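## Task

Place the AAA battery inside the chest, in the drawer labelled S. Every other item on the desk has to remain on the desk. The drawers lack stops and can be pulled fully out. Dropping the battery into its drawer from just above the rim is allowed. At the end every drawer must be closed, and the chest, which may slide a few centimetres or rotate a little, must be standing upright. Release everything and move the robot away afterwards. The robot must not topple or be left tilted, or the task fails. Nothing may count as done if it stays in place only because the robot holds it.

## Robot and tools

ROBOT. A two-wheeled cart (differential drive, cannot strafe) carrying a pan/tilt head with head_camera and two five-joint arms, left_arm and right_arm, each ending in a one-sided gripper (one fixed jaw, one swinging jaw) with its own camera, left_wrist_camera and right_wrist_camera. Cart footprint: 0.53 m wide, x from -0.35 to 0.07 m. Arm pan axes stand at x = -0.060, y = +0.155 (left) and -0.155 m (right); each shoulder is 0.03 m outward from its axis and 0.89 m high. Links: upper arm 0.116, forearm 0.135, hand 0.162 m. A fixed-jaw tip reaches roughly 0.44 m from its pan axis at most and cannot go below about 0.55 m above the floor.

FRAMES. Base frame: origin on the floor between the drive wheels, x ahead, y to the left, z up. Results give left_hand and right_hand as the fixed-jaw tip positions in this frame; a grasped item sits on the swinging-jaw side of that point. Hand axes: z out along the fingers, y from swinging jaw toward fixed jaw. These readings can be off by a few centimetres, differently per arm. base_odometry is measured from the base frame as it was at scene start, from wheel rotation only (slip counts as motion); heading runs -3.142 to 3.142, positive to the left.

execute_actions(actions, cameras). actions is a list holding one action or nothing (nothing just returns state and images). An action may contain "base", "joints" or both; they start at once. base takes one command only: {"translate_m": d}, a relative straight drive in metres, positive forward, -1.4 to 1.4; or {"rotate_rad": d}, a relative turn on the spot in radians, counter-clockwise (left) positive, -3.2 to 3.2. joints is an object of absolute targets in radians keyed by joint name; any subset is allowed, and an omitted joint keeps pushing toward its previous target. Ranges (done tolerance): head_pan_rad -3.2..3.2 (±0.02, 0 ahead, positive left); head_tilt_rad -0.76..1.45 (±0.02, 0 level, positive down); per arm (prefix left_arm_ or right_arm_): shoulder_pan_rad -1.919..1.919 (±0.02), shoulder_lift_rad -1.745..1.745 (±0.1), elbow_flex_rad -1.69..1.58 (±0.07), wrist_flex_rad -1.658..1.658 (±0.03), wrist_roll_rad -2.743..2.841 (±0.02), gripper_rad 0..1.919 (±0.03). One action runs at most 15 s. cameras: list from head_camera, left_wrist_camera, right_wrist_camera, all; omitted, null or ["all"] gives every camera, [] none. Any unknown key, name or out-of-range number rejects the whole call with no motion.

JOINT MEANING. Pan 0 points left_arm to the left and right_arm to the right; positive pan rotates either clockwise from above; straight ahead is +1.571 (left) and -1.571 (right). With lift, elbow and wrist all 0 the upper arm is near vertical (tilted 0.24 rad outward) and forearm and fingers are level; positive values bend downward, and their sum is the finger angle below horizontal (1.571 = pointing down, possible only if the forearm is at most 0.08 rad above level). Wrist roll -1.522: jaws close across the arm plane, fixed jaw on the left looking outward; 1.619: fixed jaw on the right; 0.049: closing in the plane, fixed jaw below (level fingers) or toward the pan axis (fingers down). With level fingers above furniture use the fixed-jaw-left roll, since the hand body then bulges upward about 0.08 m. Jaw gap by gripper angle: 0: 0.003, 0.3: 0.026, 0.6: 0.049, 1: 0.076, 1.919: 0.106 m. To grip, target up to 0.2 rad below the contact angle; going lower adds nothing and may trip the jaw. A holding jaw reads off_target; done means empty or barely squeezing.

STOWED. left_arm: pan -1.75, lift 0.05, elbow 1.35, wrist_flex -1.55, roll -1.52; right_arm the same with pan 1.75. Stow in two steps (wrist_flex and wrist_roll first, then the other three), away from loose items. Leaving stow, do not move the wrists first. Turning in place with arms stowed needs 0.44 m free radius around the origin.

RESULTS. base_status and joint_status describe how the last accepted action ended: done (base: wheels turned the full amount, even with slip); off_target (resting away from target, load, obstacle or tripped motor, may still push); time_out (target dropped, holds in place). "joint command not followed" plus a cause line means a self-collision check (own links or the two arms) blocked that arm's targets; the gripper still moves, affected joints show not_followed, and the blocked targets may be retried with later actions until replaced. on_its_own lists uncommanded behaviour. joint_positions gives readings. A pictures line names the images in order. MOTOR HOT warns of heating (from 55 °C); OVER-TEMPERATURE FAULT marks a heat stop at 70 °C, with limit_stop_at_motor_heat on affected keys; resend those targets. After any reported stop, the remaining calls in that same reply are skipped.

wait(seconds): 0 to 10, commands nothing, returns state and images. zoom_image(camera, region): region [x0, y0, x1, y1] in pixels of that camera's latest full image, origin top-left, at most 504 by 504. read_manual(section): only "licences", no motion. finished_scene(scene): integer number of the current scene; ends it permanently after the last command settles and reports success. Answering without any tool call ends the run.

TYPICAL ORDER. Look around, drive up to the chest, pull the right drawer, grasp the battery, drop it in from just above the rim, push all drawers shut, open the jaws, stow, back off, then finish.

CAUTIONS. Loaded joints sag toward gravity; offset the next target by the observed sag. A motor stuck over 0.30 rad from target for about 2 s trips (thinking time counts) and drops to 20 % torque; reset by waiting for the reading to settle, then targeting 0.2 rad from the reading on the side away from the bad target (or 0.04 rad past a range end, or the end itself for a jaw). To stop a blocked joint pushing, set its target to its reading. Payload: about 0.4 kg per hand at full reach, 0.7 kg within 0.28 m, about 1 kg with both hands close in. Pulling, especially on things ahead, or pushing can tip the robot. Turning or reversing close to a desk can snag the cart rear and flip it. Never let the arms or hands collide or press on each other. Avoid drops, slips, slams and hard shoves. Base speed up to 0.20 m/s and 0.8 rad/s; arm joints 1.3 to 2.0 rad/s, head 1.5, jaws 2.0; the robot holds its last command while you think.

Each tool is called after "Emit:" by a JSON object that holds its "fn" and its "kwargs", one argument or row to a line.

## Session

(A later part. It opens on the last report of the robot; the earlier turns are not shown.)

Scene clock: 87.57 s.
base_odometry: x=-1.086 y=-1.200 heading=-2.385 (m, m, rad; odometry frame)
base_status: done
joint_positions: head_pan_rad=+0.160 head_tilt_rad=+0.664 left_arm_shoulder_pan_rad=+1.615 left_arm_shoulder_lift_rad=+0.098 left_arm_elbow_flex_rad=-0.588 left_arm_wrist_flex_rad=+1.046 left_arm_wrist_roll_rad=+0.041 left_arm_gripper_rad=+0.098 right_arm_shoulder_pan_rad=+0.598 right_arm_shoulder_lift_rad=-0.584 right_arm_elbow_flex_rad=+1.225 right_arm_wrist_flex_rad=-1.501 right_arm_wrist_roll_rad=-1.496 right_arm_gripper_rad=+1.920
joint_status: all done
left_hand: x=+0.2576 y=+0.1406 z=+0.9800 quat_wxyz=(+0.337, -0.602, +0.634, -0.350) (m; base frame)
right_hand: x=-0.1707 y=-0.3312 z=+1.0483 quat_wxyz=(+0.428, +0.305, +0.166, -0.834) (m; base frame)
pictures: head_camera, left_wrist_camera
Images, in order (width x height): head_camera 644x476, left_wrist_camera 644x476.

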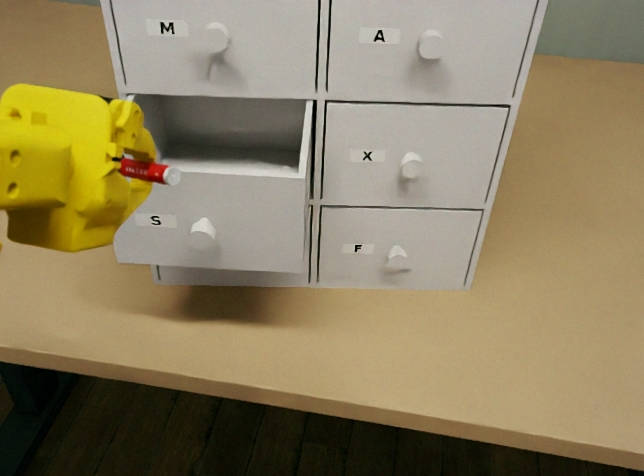

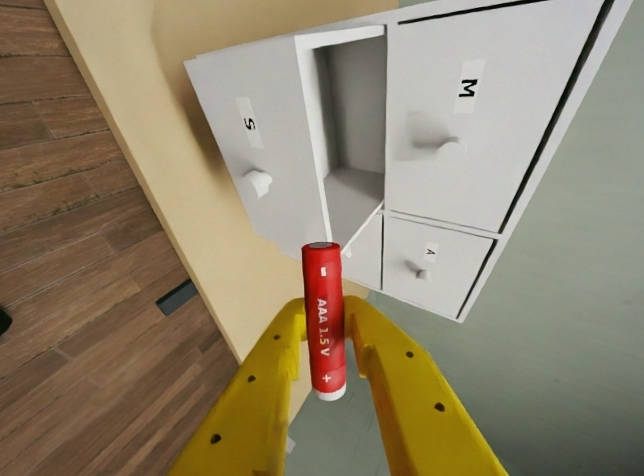

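Emit:
{"fn": "execute_actions", "kwargs": {
  "actions": [
    {"base":{"rotate_rad":-0.08}}
  ],
  "cameras": []
}}

Emit:
{"fn": "execute_actions", "kwargs": {
  "actions": [
    {"base":{"translate_m":0.12},"joints":{"left_arm_shoulder_pan_rad":1.65,"head_pan_rad":0.0}}
  ],
  "cameras": ["head_camera","left_wrist_camera"]
}}

Scene clock: 92.10 s.
base_odometry: x=-1.085 y=-1.199 heading=-2.468 (m, m, rad; odometry frame)
base_status: done
joint_positions: head_pan_rad=+0.160 head_tilt_rad=+0.664 left_arm_shoulder_pan_rad=+1.617 left_arm_shoulder_lift_rad=+0.098 left_arm_elbow_flex_rad=-0.588 left_arm_wrist_flex_rad=+1.046 left_arm_wrist_roll_rad=+0.041 left_arm_gripper_rad=+0.098 right_arm_shoulder_pan_rad=+0.598 right_arm_shoulder_lift_rad=-0.584 right_arm_elbow_flex_rad=+1.225 right_arm_wrist_flex_rad=-1.501 right_arm_wrist_roll_rad=-1.496 right_arm_gripper_rad=+1.920
joint_status: not commanded
left_hand: x=+0.2576 y=+0.1401 z=+0.9800 quat_wxyz=(+0.337, -0.601, +0.634, -0.350) (m; base frame)
right_hand: x=-0.1707 y=-0.3312 z=+1.0483 quat_wxyz=(+0.428, +0.305, +0.166, -0.834) (m; base frame)
pictures: none
No camera images: the call's "cameras" was empty. Leave "cameras" out to get every camera's image.

Scene clock: 93.53 s.
base_odometry: x=-1.179 y=-1.274 heading=-2.471 (m, m, rad; odometry frame)
base_status: done
joint_positions: head_pan_rad=+0.010 head_tilt_rad=+0.664 left_arm_shoulder_pan_rad=+1.644 left_arm_shoulder_lift_rad=+0.096 left_arm_elbow_flex_rad=-0.588 left_arm_wrist_flex_rad=+1.046 left_arm_wrist_roll_rad=+0.041 left_arm_gripper_rad=+0.098 right_arm_shoulder_pan_rad=+0.598 right_arm_shoulder_lift_rad=-0.584 right_arm_elbow_flex_rad=+1.225 right_arm_wrist_flex_rad=-1.501 right_arm_wrist_roll_rad=-1.496 right_arm_gripper_rad=+1.920
joint_status: all done
left_hand: x=+0.2569 y=+0.1314 z=+0.9804 quat_wxyz=(+0.332, -0.592, +0.642, -0.355) (m; base frame)
right_hand: x=-0.1707 y=-0.3312 z=+1.0483 quat_wxyz=(+0.428, +0.305, +0.166, -0.834) (m; base frame)
pictures: head_camera, left_wrist_camera
Images, in order (width x height): head_camera 644x476, left_wrist_camera 644x476.

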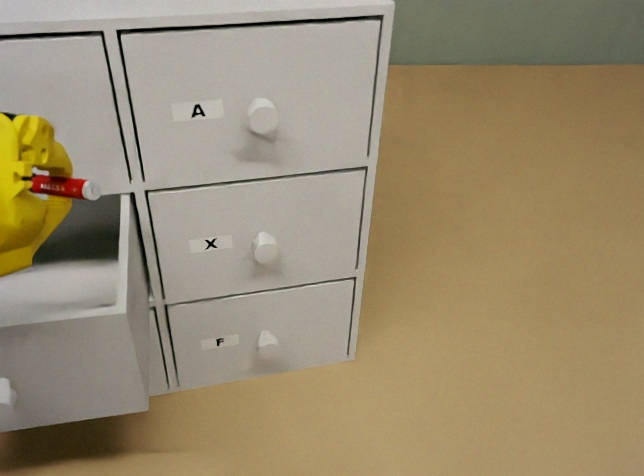

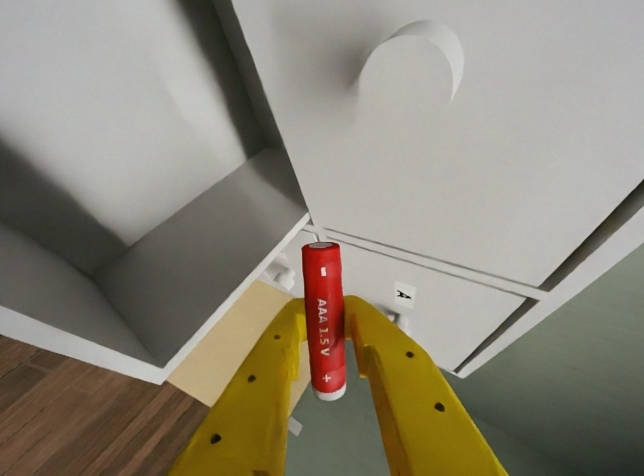

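Emit:
{"fn": "execute_actions", "kwargs": {
  "actions": [
    {"base":{"translate_m":-0.02},"joints":{"left_arm_wrist_flex_rad":1.25,"head_pan_rad":0.3}}
  ],
  "cameras": []
}}

Emit:
{"fn": "execute_actions", "kwargs": {
  "actions": [
    {"joints":{"left_arm_shoulder_pan_rad":1.53}}
  ],
  "cameras": ["head_camera","left_wrist_camera"]
}}

Scene clock: 97.43 s.
base_odometry: x=-1.163 y=-1.261 heading=-2.472 (m, m, rad; odometry frame)
base_status: done
joint_positions: head_pan_rad=+0.290 head_tilt_rad=+0.664 left_arm_shoulder_pan_rad=+1.644 left_arm_shoulder_lift_rad=+0.094 left_arm_elbow_flex_rad=-0.588 left_arm_wrist_flex_rad=+1.246 left_arm_wrist_roll_rad=+0.041 left_arm_gripper_rad=+0.098 right_arm_shoulder_pan_rad=+0.598 right_arm_shoulder_lift_rad=-0.584 right_arm_elbow_flex_rad=+1.225 right_arm_wrist_flex_rad=-1.501 right_arm_wrist_roll_rad=-1.496 right_arm_gripper_rad=+1.920
joint_status: all done
left_hand: x=+0.2362 y=+0.1329 z=+0.9564 quat_wxyz=(+0.272, -0.622, +0.674, -0.290) (m; base frame)
right_hand: x=-0.1707 y=-0.3312 z=+1.0483 quat_wxyz=(+0.428, +0.305, +0.166, -0.834) (m; base frame)
pictures: none
No camera images: the call's "cameras" was empty. Leave "cameras" out to get every camera's image.

Scene clock: 98.20 s.
base_odometry: x=-1.163 y=-1.261 heading=-2.472 (m, m, rad; odometry frame)
base_status: not commanded
joint_positions: head_pan_rad=+0.290 head_tilt_rad=+0.664 left_arm_shoulder_pan_rad=+1.535 left_arm_shoulder_lift_rad=+0.094 left_arm_elbow_flex_rad=-0.588 left_arm_wrist_flex_rad=+1.246 left_arm_wrist_roll_rad=+0.041 left_arm_gripper_rad=+0.098 right_arm_shoulder_pan_rad=+0.598 right_arm_shoulder_lift_rad=-0.584 right_arm_elbow_flex_rad=+1.225 right_arm_wrist_flex_rad=-1.501 right_arm_wrist_roll_rad=-1.496 right_arm_gripper_rad=+1.920
joint_status: all done
left_hand: x=+0.2368 y=+0.1652 z=+0.9564 quat_wxyz=(+0.287, -0.658, +0.639, -0.275) (m; base frame)
right_hand: x=-0.1707 y=-0.3312 z=+1.0483 quat_wxyz=(+0.428, +0.305, +0.166, -0.834) (m; base frame)
pictures: head_camera, left_wrist_camera
Images, in order (width x height): head_camera 644x476, left_wrist_camera 644x476.

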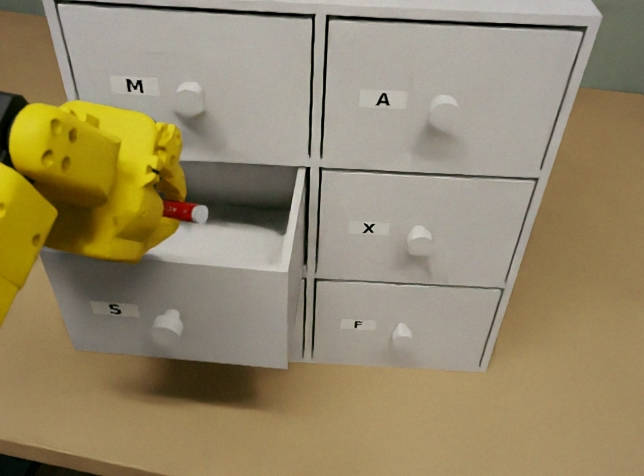

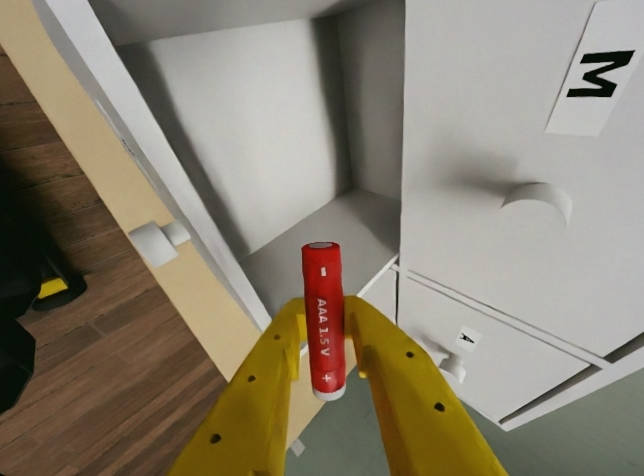

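Emit:
{"fn": "execute_actions", "kwargs": {
  "actions": [
    {"base":{"translate_m":0.012},"joints":{"left_arm_shoulder_lift_rad":0.16}}
  ],
  "cameras": []
}}

Emit:
{"fn": "execute_actions", "kwargs": {
  "actions": [
    {"joints":{"left_arm_gripper_rad":0.35}}
  ],
  "cameras": ["left_wrist_camera"]
}}

Emit:
{"fn": "execute_actions", "kwargs": {
  "actions": [
    {"base":{"translate_m":-0.14},"joints":{"left_arm_shoulder_lift_rad":-0.05}}
  ],
  "cameras": []
}}

Emit:
{"fn": "execute_actions", "kwargs": {
  "actions": [
    {"base":{"rotate_rad":0.17},"joints":{"left_arm_gripper_rad":0.0,"left_arm_shoulder_pan_rad":1.75,"left_arm_shoulder_lift_rad":0.15,"left_arm_elbow_flex_rad":0.65,"left_arm_wrist_flex_rad":-0.75,"left_arm_wrist_roll_rad":-1.52,"head_pan_rad":0}}
  ],
  "cameras": []
}}

Emit:
{"fn": "execute_actions", "kwargs": {
  "actions": [
    {"base":{"translate_m":0.12}}
  ],
  "cameras": ["head_camera","left_wrist_camera"]
}}

Scene clock: 105.47 s.
base_odometry: x=-1.173 y=-1.269 heading=-2.472 (m, m, rad; odometry frame)
base_status: done
joint_positions: head_pan_rad=+0.290 head_tilt_rad=+0.664 left_arm_shoulder_pan_rad=+1.535 left_arm_shoulder_lift_rad=+0.179 left_arm_elbow_flex_rad=-0.589 left_arm_wrist_flex_rad=+1.247 left_arm_wrist_roll_rad=+0.041 left_arm_gripper_rad=+0.098 right_arm_shoulder_pan_rad=+0.598 right_arm_shoulder_lift_rad=-0.584 right_arm_elbow_flex_rad=+1.225 right_arm_wrist_flex_rad=-1.501 right_arm_wrist_roll_rad=-1.496 right_arm_gripper_rad=+1.920
joint_status: all done
left_hand: x=+0.2411 y=+0.1654 z=+0.9339 quat_wxyz=(+0.259, -0.669, +0.651, -0.248) (m; base frame)
right_hand: x=-0.1707 y=-0.3312 z=+1.0483 quat_wxyz=(+0.428, +0.305, +0.166, -0.834) (m; base frame)
pictures: none
No camera images: the call's "cameras" was empty. Leave "cameras" out to get every camera's image.

Scene clock: 106.17 s.
base_odometry: x=-1.173 y=-1.269 heading=-2.472 (m, m, rad; odometry frame)
base_status: not commanded
joint_positions: head_pan_rad=+0.290 head_tilt_rad=+0.664 left_arm_shoulder_pan_rad=+1.535 left_arm_shoulder_lift_rad=+0.179 left_arm_elbow_flex_rad=-0.589 left_arm_wrist_flex_rad=+1.247 left_arm_wrist_roll_rad=+0.041 left_arm_gripper_rad=+0.340 right_arm_shoulder_pan_rad=+0.598 right_arm_shoulder_lift_rad=-0.584 right_arm_elbow_flex_rad=+1.225 right_arm_wrist_flex_rad=-1.501 right_arm_wrist_roll_rad=-1.496 right_arm_gripper_rad=+1.920
joint_status: all done
left_hand: x=+0.2411 y=+0.1654 z=+0.9339 quat_wxyz=(+0.259, -0.669, +0.651, -0.248) (m; base frame)
right_hand: x=-0.1707 y=-0.3312 z=+1.0483 quat_wxyz=(+0.428, +0.305, +0.166, -0.834) (m; base frame)
pictures: left_wrist_camera
Images, in order (width x height): left_wrist_camera 644x476.

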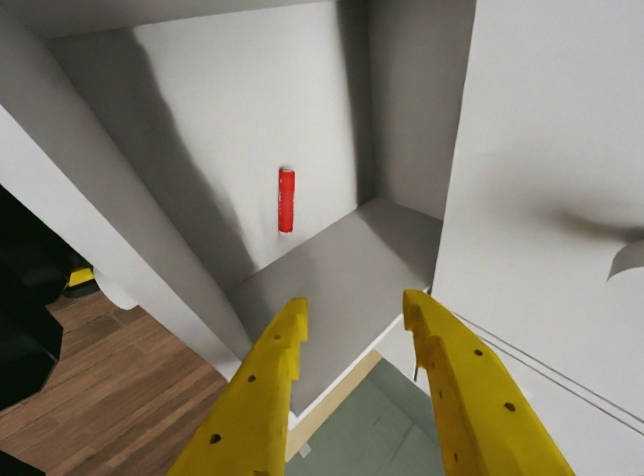

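Scene clock: 107.63 s.
base_odometry: x=-1.063 y=-1.182 heading=-2.474 (m, m, rad; odometry frame)
base_status: done
joint_positions: head_pan_rad=+0.290 head_tilt_rad=+0.664 left_arm_shoulder_pan_rad=+1.535 left_arm_shoulder_lift_rad=-0.010 left_arm_elbow_flex_rad=-0.591 left_arm_wrist_flex_rad=+1.247 left_arm_wrist_roll_rad=+0.041 left_arm_gripper_rad=+0.342 right_arm_shoulder_pan_rad=+0.598 right_arm_shoulder_lift_rad=-0.584 right_arm_elbow_flex_rad=+1.225 right_arm_wrist_flex_rad=-1.501 right_arm_wrist_roll_rad=-1.496 right_arm_gripper_rad=+1.920
joint_status: all done
left_hand: x=+0.2288 y=+0.1649 z=+0.9844 quat_wxyz=(+0.322, -0.642, +0.624, -0.308) (m; base frame)
right_hand: x=-0.1707 y=-0.3312 z=+1.0483 quat_wxyz=(+0.428, +0.305, +0.166, -0.834) (m; base frame)
pictures: none
No camera images: the call's "cameras" was empty. Leave "cameras" out to get every camera's image.

Scene clock: 109.73 s.
base_odometry: x=-1.063 y=-1.182 heading=-2.308 (m, m, rad; odometry frame)
base_status: done
joint_positions: head_pan_rad=+0.010 head_tilt_rad=+0.664 left_arm_shoulder_pan_rad=+1.744 left_arm_shoulder_lift_rad=+0.165 left_arm_elbow_flex_rad=+0.655 left_arm_wrist_flex_rad=-0.733 left_arm_wrist_roll_rad=-1.511 left_arm_gripper_rad=+0.008 right_arm_shoulder_pan_rad=+0.598 right_arm_shoulder_lift_rad=-0.584 right_arm_elbow_flex_rad=+1.225 right_arm_wrist_flex_rad=-1.501 right_arm_wrist_roll_rad=-1.496 right_arm_gripper_rad=+1.920
joint_status: all done
left_hand: x=+0.2686 y=+0.1054 z=+0.8912 quat_wxyz=(+0.673, +0.060, +0.735, -0.062) (m; base frame)
right_hand: x=-0.1707 y=-0.3312 z=+1.0483 quat_wxyz=(+0.428, +0.305, +0.166, -0.834) (m; base frame)
pictures: none
No camera images: the call's "cameras" was empty. Leave "cameras" out to get every camera's image.

Scene clock: 111.17 s.
base_odometry: x=-1.144 y=-1.271 heading=-2.305 (m, m, rad; odometry frame)
base_status: done
joint_positions: head_pan_rad=+0.010 head_tilt_rad=+0.664 left_arm_shoulder_pan_rad=+1.747 left_arm_shoulder_lift_rad=+0.165 left_arm_elbow_flex_rad=+0.659 left_arm_wrist_flex_rad=-0.734 left_arm_wrist_roll_rad=-1.511 left_arm_gripper_rad=+0.008 right_arm_shoulder_pan_rad=+0.598 right_arm_shoulder_lift_rad=-0.584 right_arm_elbow_flex_rad=+1.225 right_arm_wrist_flex_rad=-1.501 right_arm_wrist_roll_rad=-1.496 right_arm_gripper_rad=+1.920
joint_status: not commanded
left_hand: x=+0.2680 y=+0.1045 z=+0.8902 quat_wxyz=(+0.672, +0.061, +0.736, -0.063) (m; base frame)
right_hand: x=-0.1707 y=-0.3312 z=+1.0483 quat_wxyz=(+0.428, +0.305, +0.166, -0.834) (m; base frame)
pictures: head_camera, left_wrist_camera
Images, in order (width x height): head_camera 644x476, left_wrist_camera 644x476.

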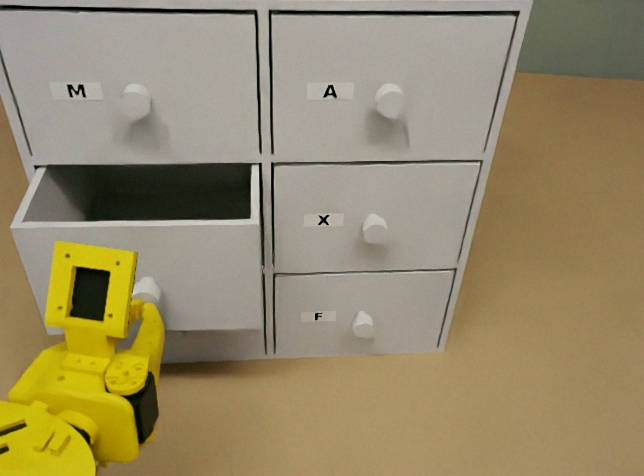

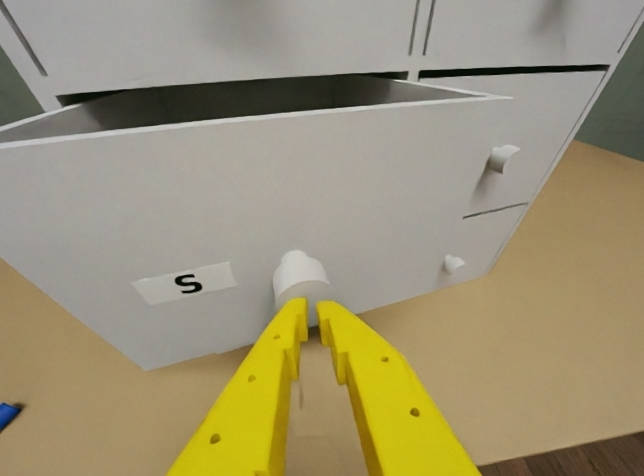

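Emit:
{"fn": "execute_actions", "kwargs": {
  "actions": [
    {"base":{"translate_m":0.045}}
  ],
  "cameras": ["head_camera","left_wrist_camera"]
}}

Scene clock: 114.43 s.
base_odometry: x=-1.174 y=-1.305 heading=-2.302 (m, m, rad; odometry frame)
base_status: done
joint_positions: head_pan_rad=+0.010 head_tilt_rad=+0.664 left_arm_shoulder_pan_rad=+1.747 left_arm_shoulder_lift_rad=+0.165 left_arm_elbow_flex_rad=+0.661 left_arm_wrist_flex_rad=-0.734 left_arm_wrist_roll_rad=-1.511 left_arm_gripper_rad=+0.008 right_arm_shoulder_pan_rad=+0.598 right_arm_shoulder_lift_rad=-0.584 right_arm_elbow_flex_rad=+1.225 right_arm_wrist_flex_rad=-1.501 right_arm_wrist_roll_rad=-1.496 right_arm_gripper_rad=+1.920
joint_status: not commanded
left_hand: x=+0.2678 y=+0.1045 z=+0.8898 quat_wxyz=(+0.671, +0.061, +0.736, -0.063) (m; base frame)
right_hand: x=-0.1707 y=-0.3312 z=+1.0483 quat_wxyz=(+0.428, +0.305, +0.166, -0.834) (m; base frame)
pictures: head_camera, left_wrist_camera
Images, in order (width x height): head_camera 644x476, left_wrist_camera 644x476.

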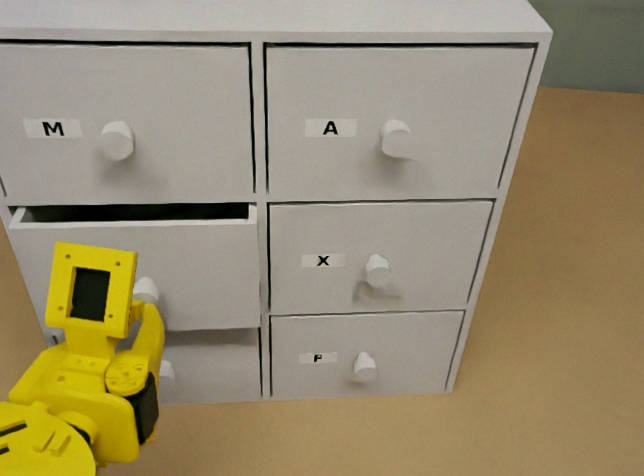

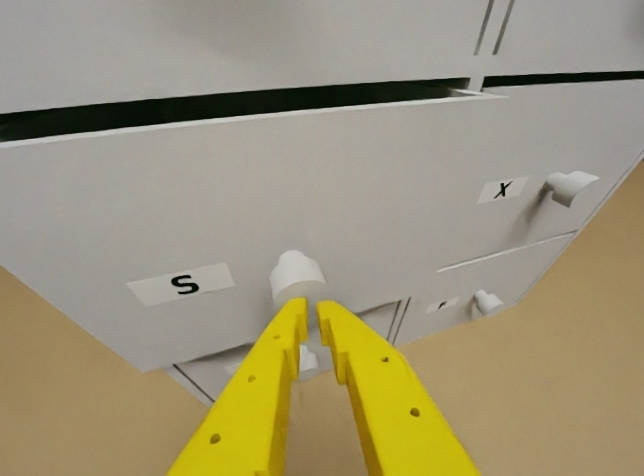

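Emit:
{"fn": "execute_actions", "kwargs": {
  "actions": [
    {"base":{"translate_m":0.025}}
  ],
  "cameras": []
}}

Emit:
{"fn": "execute_actions", "kwargs": {
  "actions": [
    {"base":{"translate_m":-0.25}}
  ],
  "cameras": ["head_camera","left_wrist_camera"]
}}

Scene clock: 117.47 s.
base_odometry: x=-1.191 y=-1.324 heading=-2.299 (m, m, rad; odometry frame)
base_status: done
joint_positions: head_pan_rad=+0.010 head_tilt_rad=+0.664 left_arm_shoulder_pan_rad=+1.748 left_arm_shoulder_lift_rad=+0.165 left_arm_elbow_flex_rad=+0.676 left_arm_wrist_flex_rad=-0.739 left_arm_wrist_roll_rad=-1.511 left_arm_gripper_rad=+0.008 right_arm_shoulder_pan_rad=+0.598 right_arm_shoulder_lift_rad=-0.584 right_arm_elbow_flex_rad=+1.225 right_arm_wrist_flex_rad=-1.501 right_arm_wrist_roll_rad=-1.496 right_arm_gripper_rad=+1.920
joint_status: not commanded
left_hand: x=+0.2661 y=+0.1043 z=+0.8867 quat_wxyz=(+0.667, +0.062, +0.740, -0.063) (m; base frame)
right_hand: x=-0.1707 y=-0.3312 z=+1.0483 quat_wxyz=(+0.428, +0.305, +0.166, -0.834) (m; base frame)
pictures: none
No camera images: the call's "cameras" was empty. Leave "cameras" out to get every camera's image.

Scene clock: 119.57 s.
base_odometry: x=-1.024 y=-1.138 heading=-2.294 (m, m, rad; odometry frame)
base_status: done
joint_positions: head_pan_rad=+0.010 head_tilt_rad=+0.664 left_arm_shoulder_pan_rad=+1.748 left_arm_shoulder_lift_rad=+0.165 left_arm_elbow_flex_rad=+0.676 left_arm_wrist_flex_rad=-0.739 left_arm_wrist_roll_rad=-1.511 left_arm_gripper_rad=+0.008 right_arm_shoulder_pan_rad=+0.598 right_arm_shoulder_lift_rad=-0.584 right_arm_elbow_flex_rad=+1.225 right_arm_wrist_flex_rad=-1.501 right_arm_wrist_roll_rad=-1.496 right_arm_gripper_rad=+1.920
joint_status: not commanded
left_hand: x=+0.2661 y=+0.1043 z=+0.8867 quat_wxyz=(+0.667, +0.062, +0.740, -0.063) (m; base frame)
right_hand: x=-0.1707 y=-0.3312 z=+1.0483 quat_wxyz=(+0.428, +0.305, +0.166, -0.834) (m; base frame)
pictures: head_camera, left_wrist_camera
Images, in order (width x height): head_camera 644x476, left_wrist_camera 644x476.

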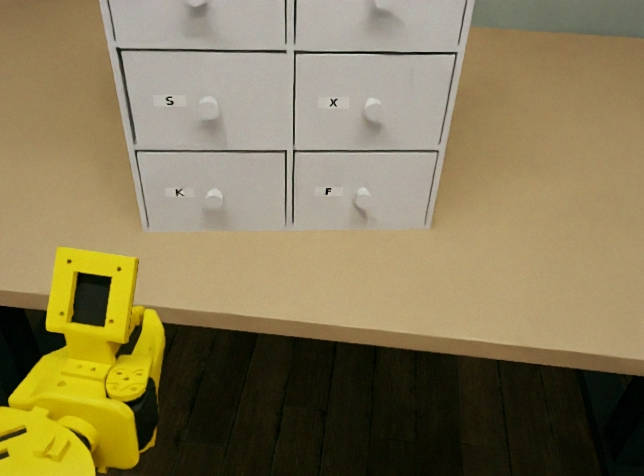

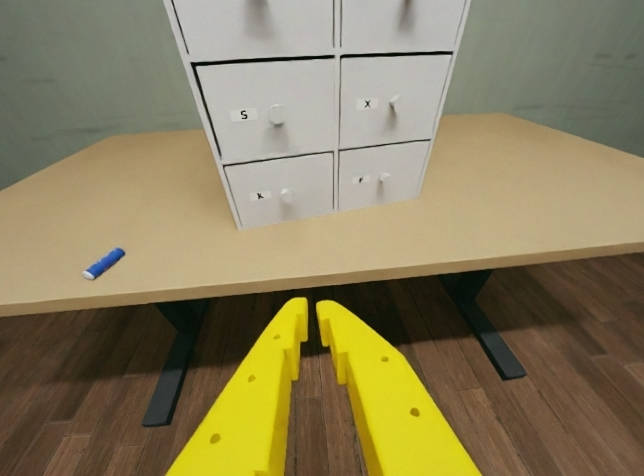

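Emit:
{"fn": "finished_scene", "kwargs": {
  "scene": 2
}}

The scene is finished: the task was done.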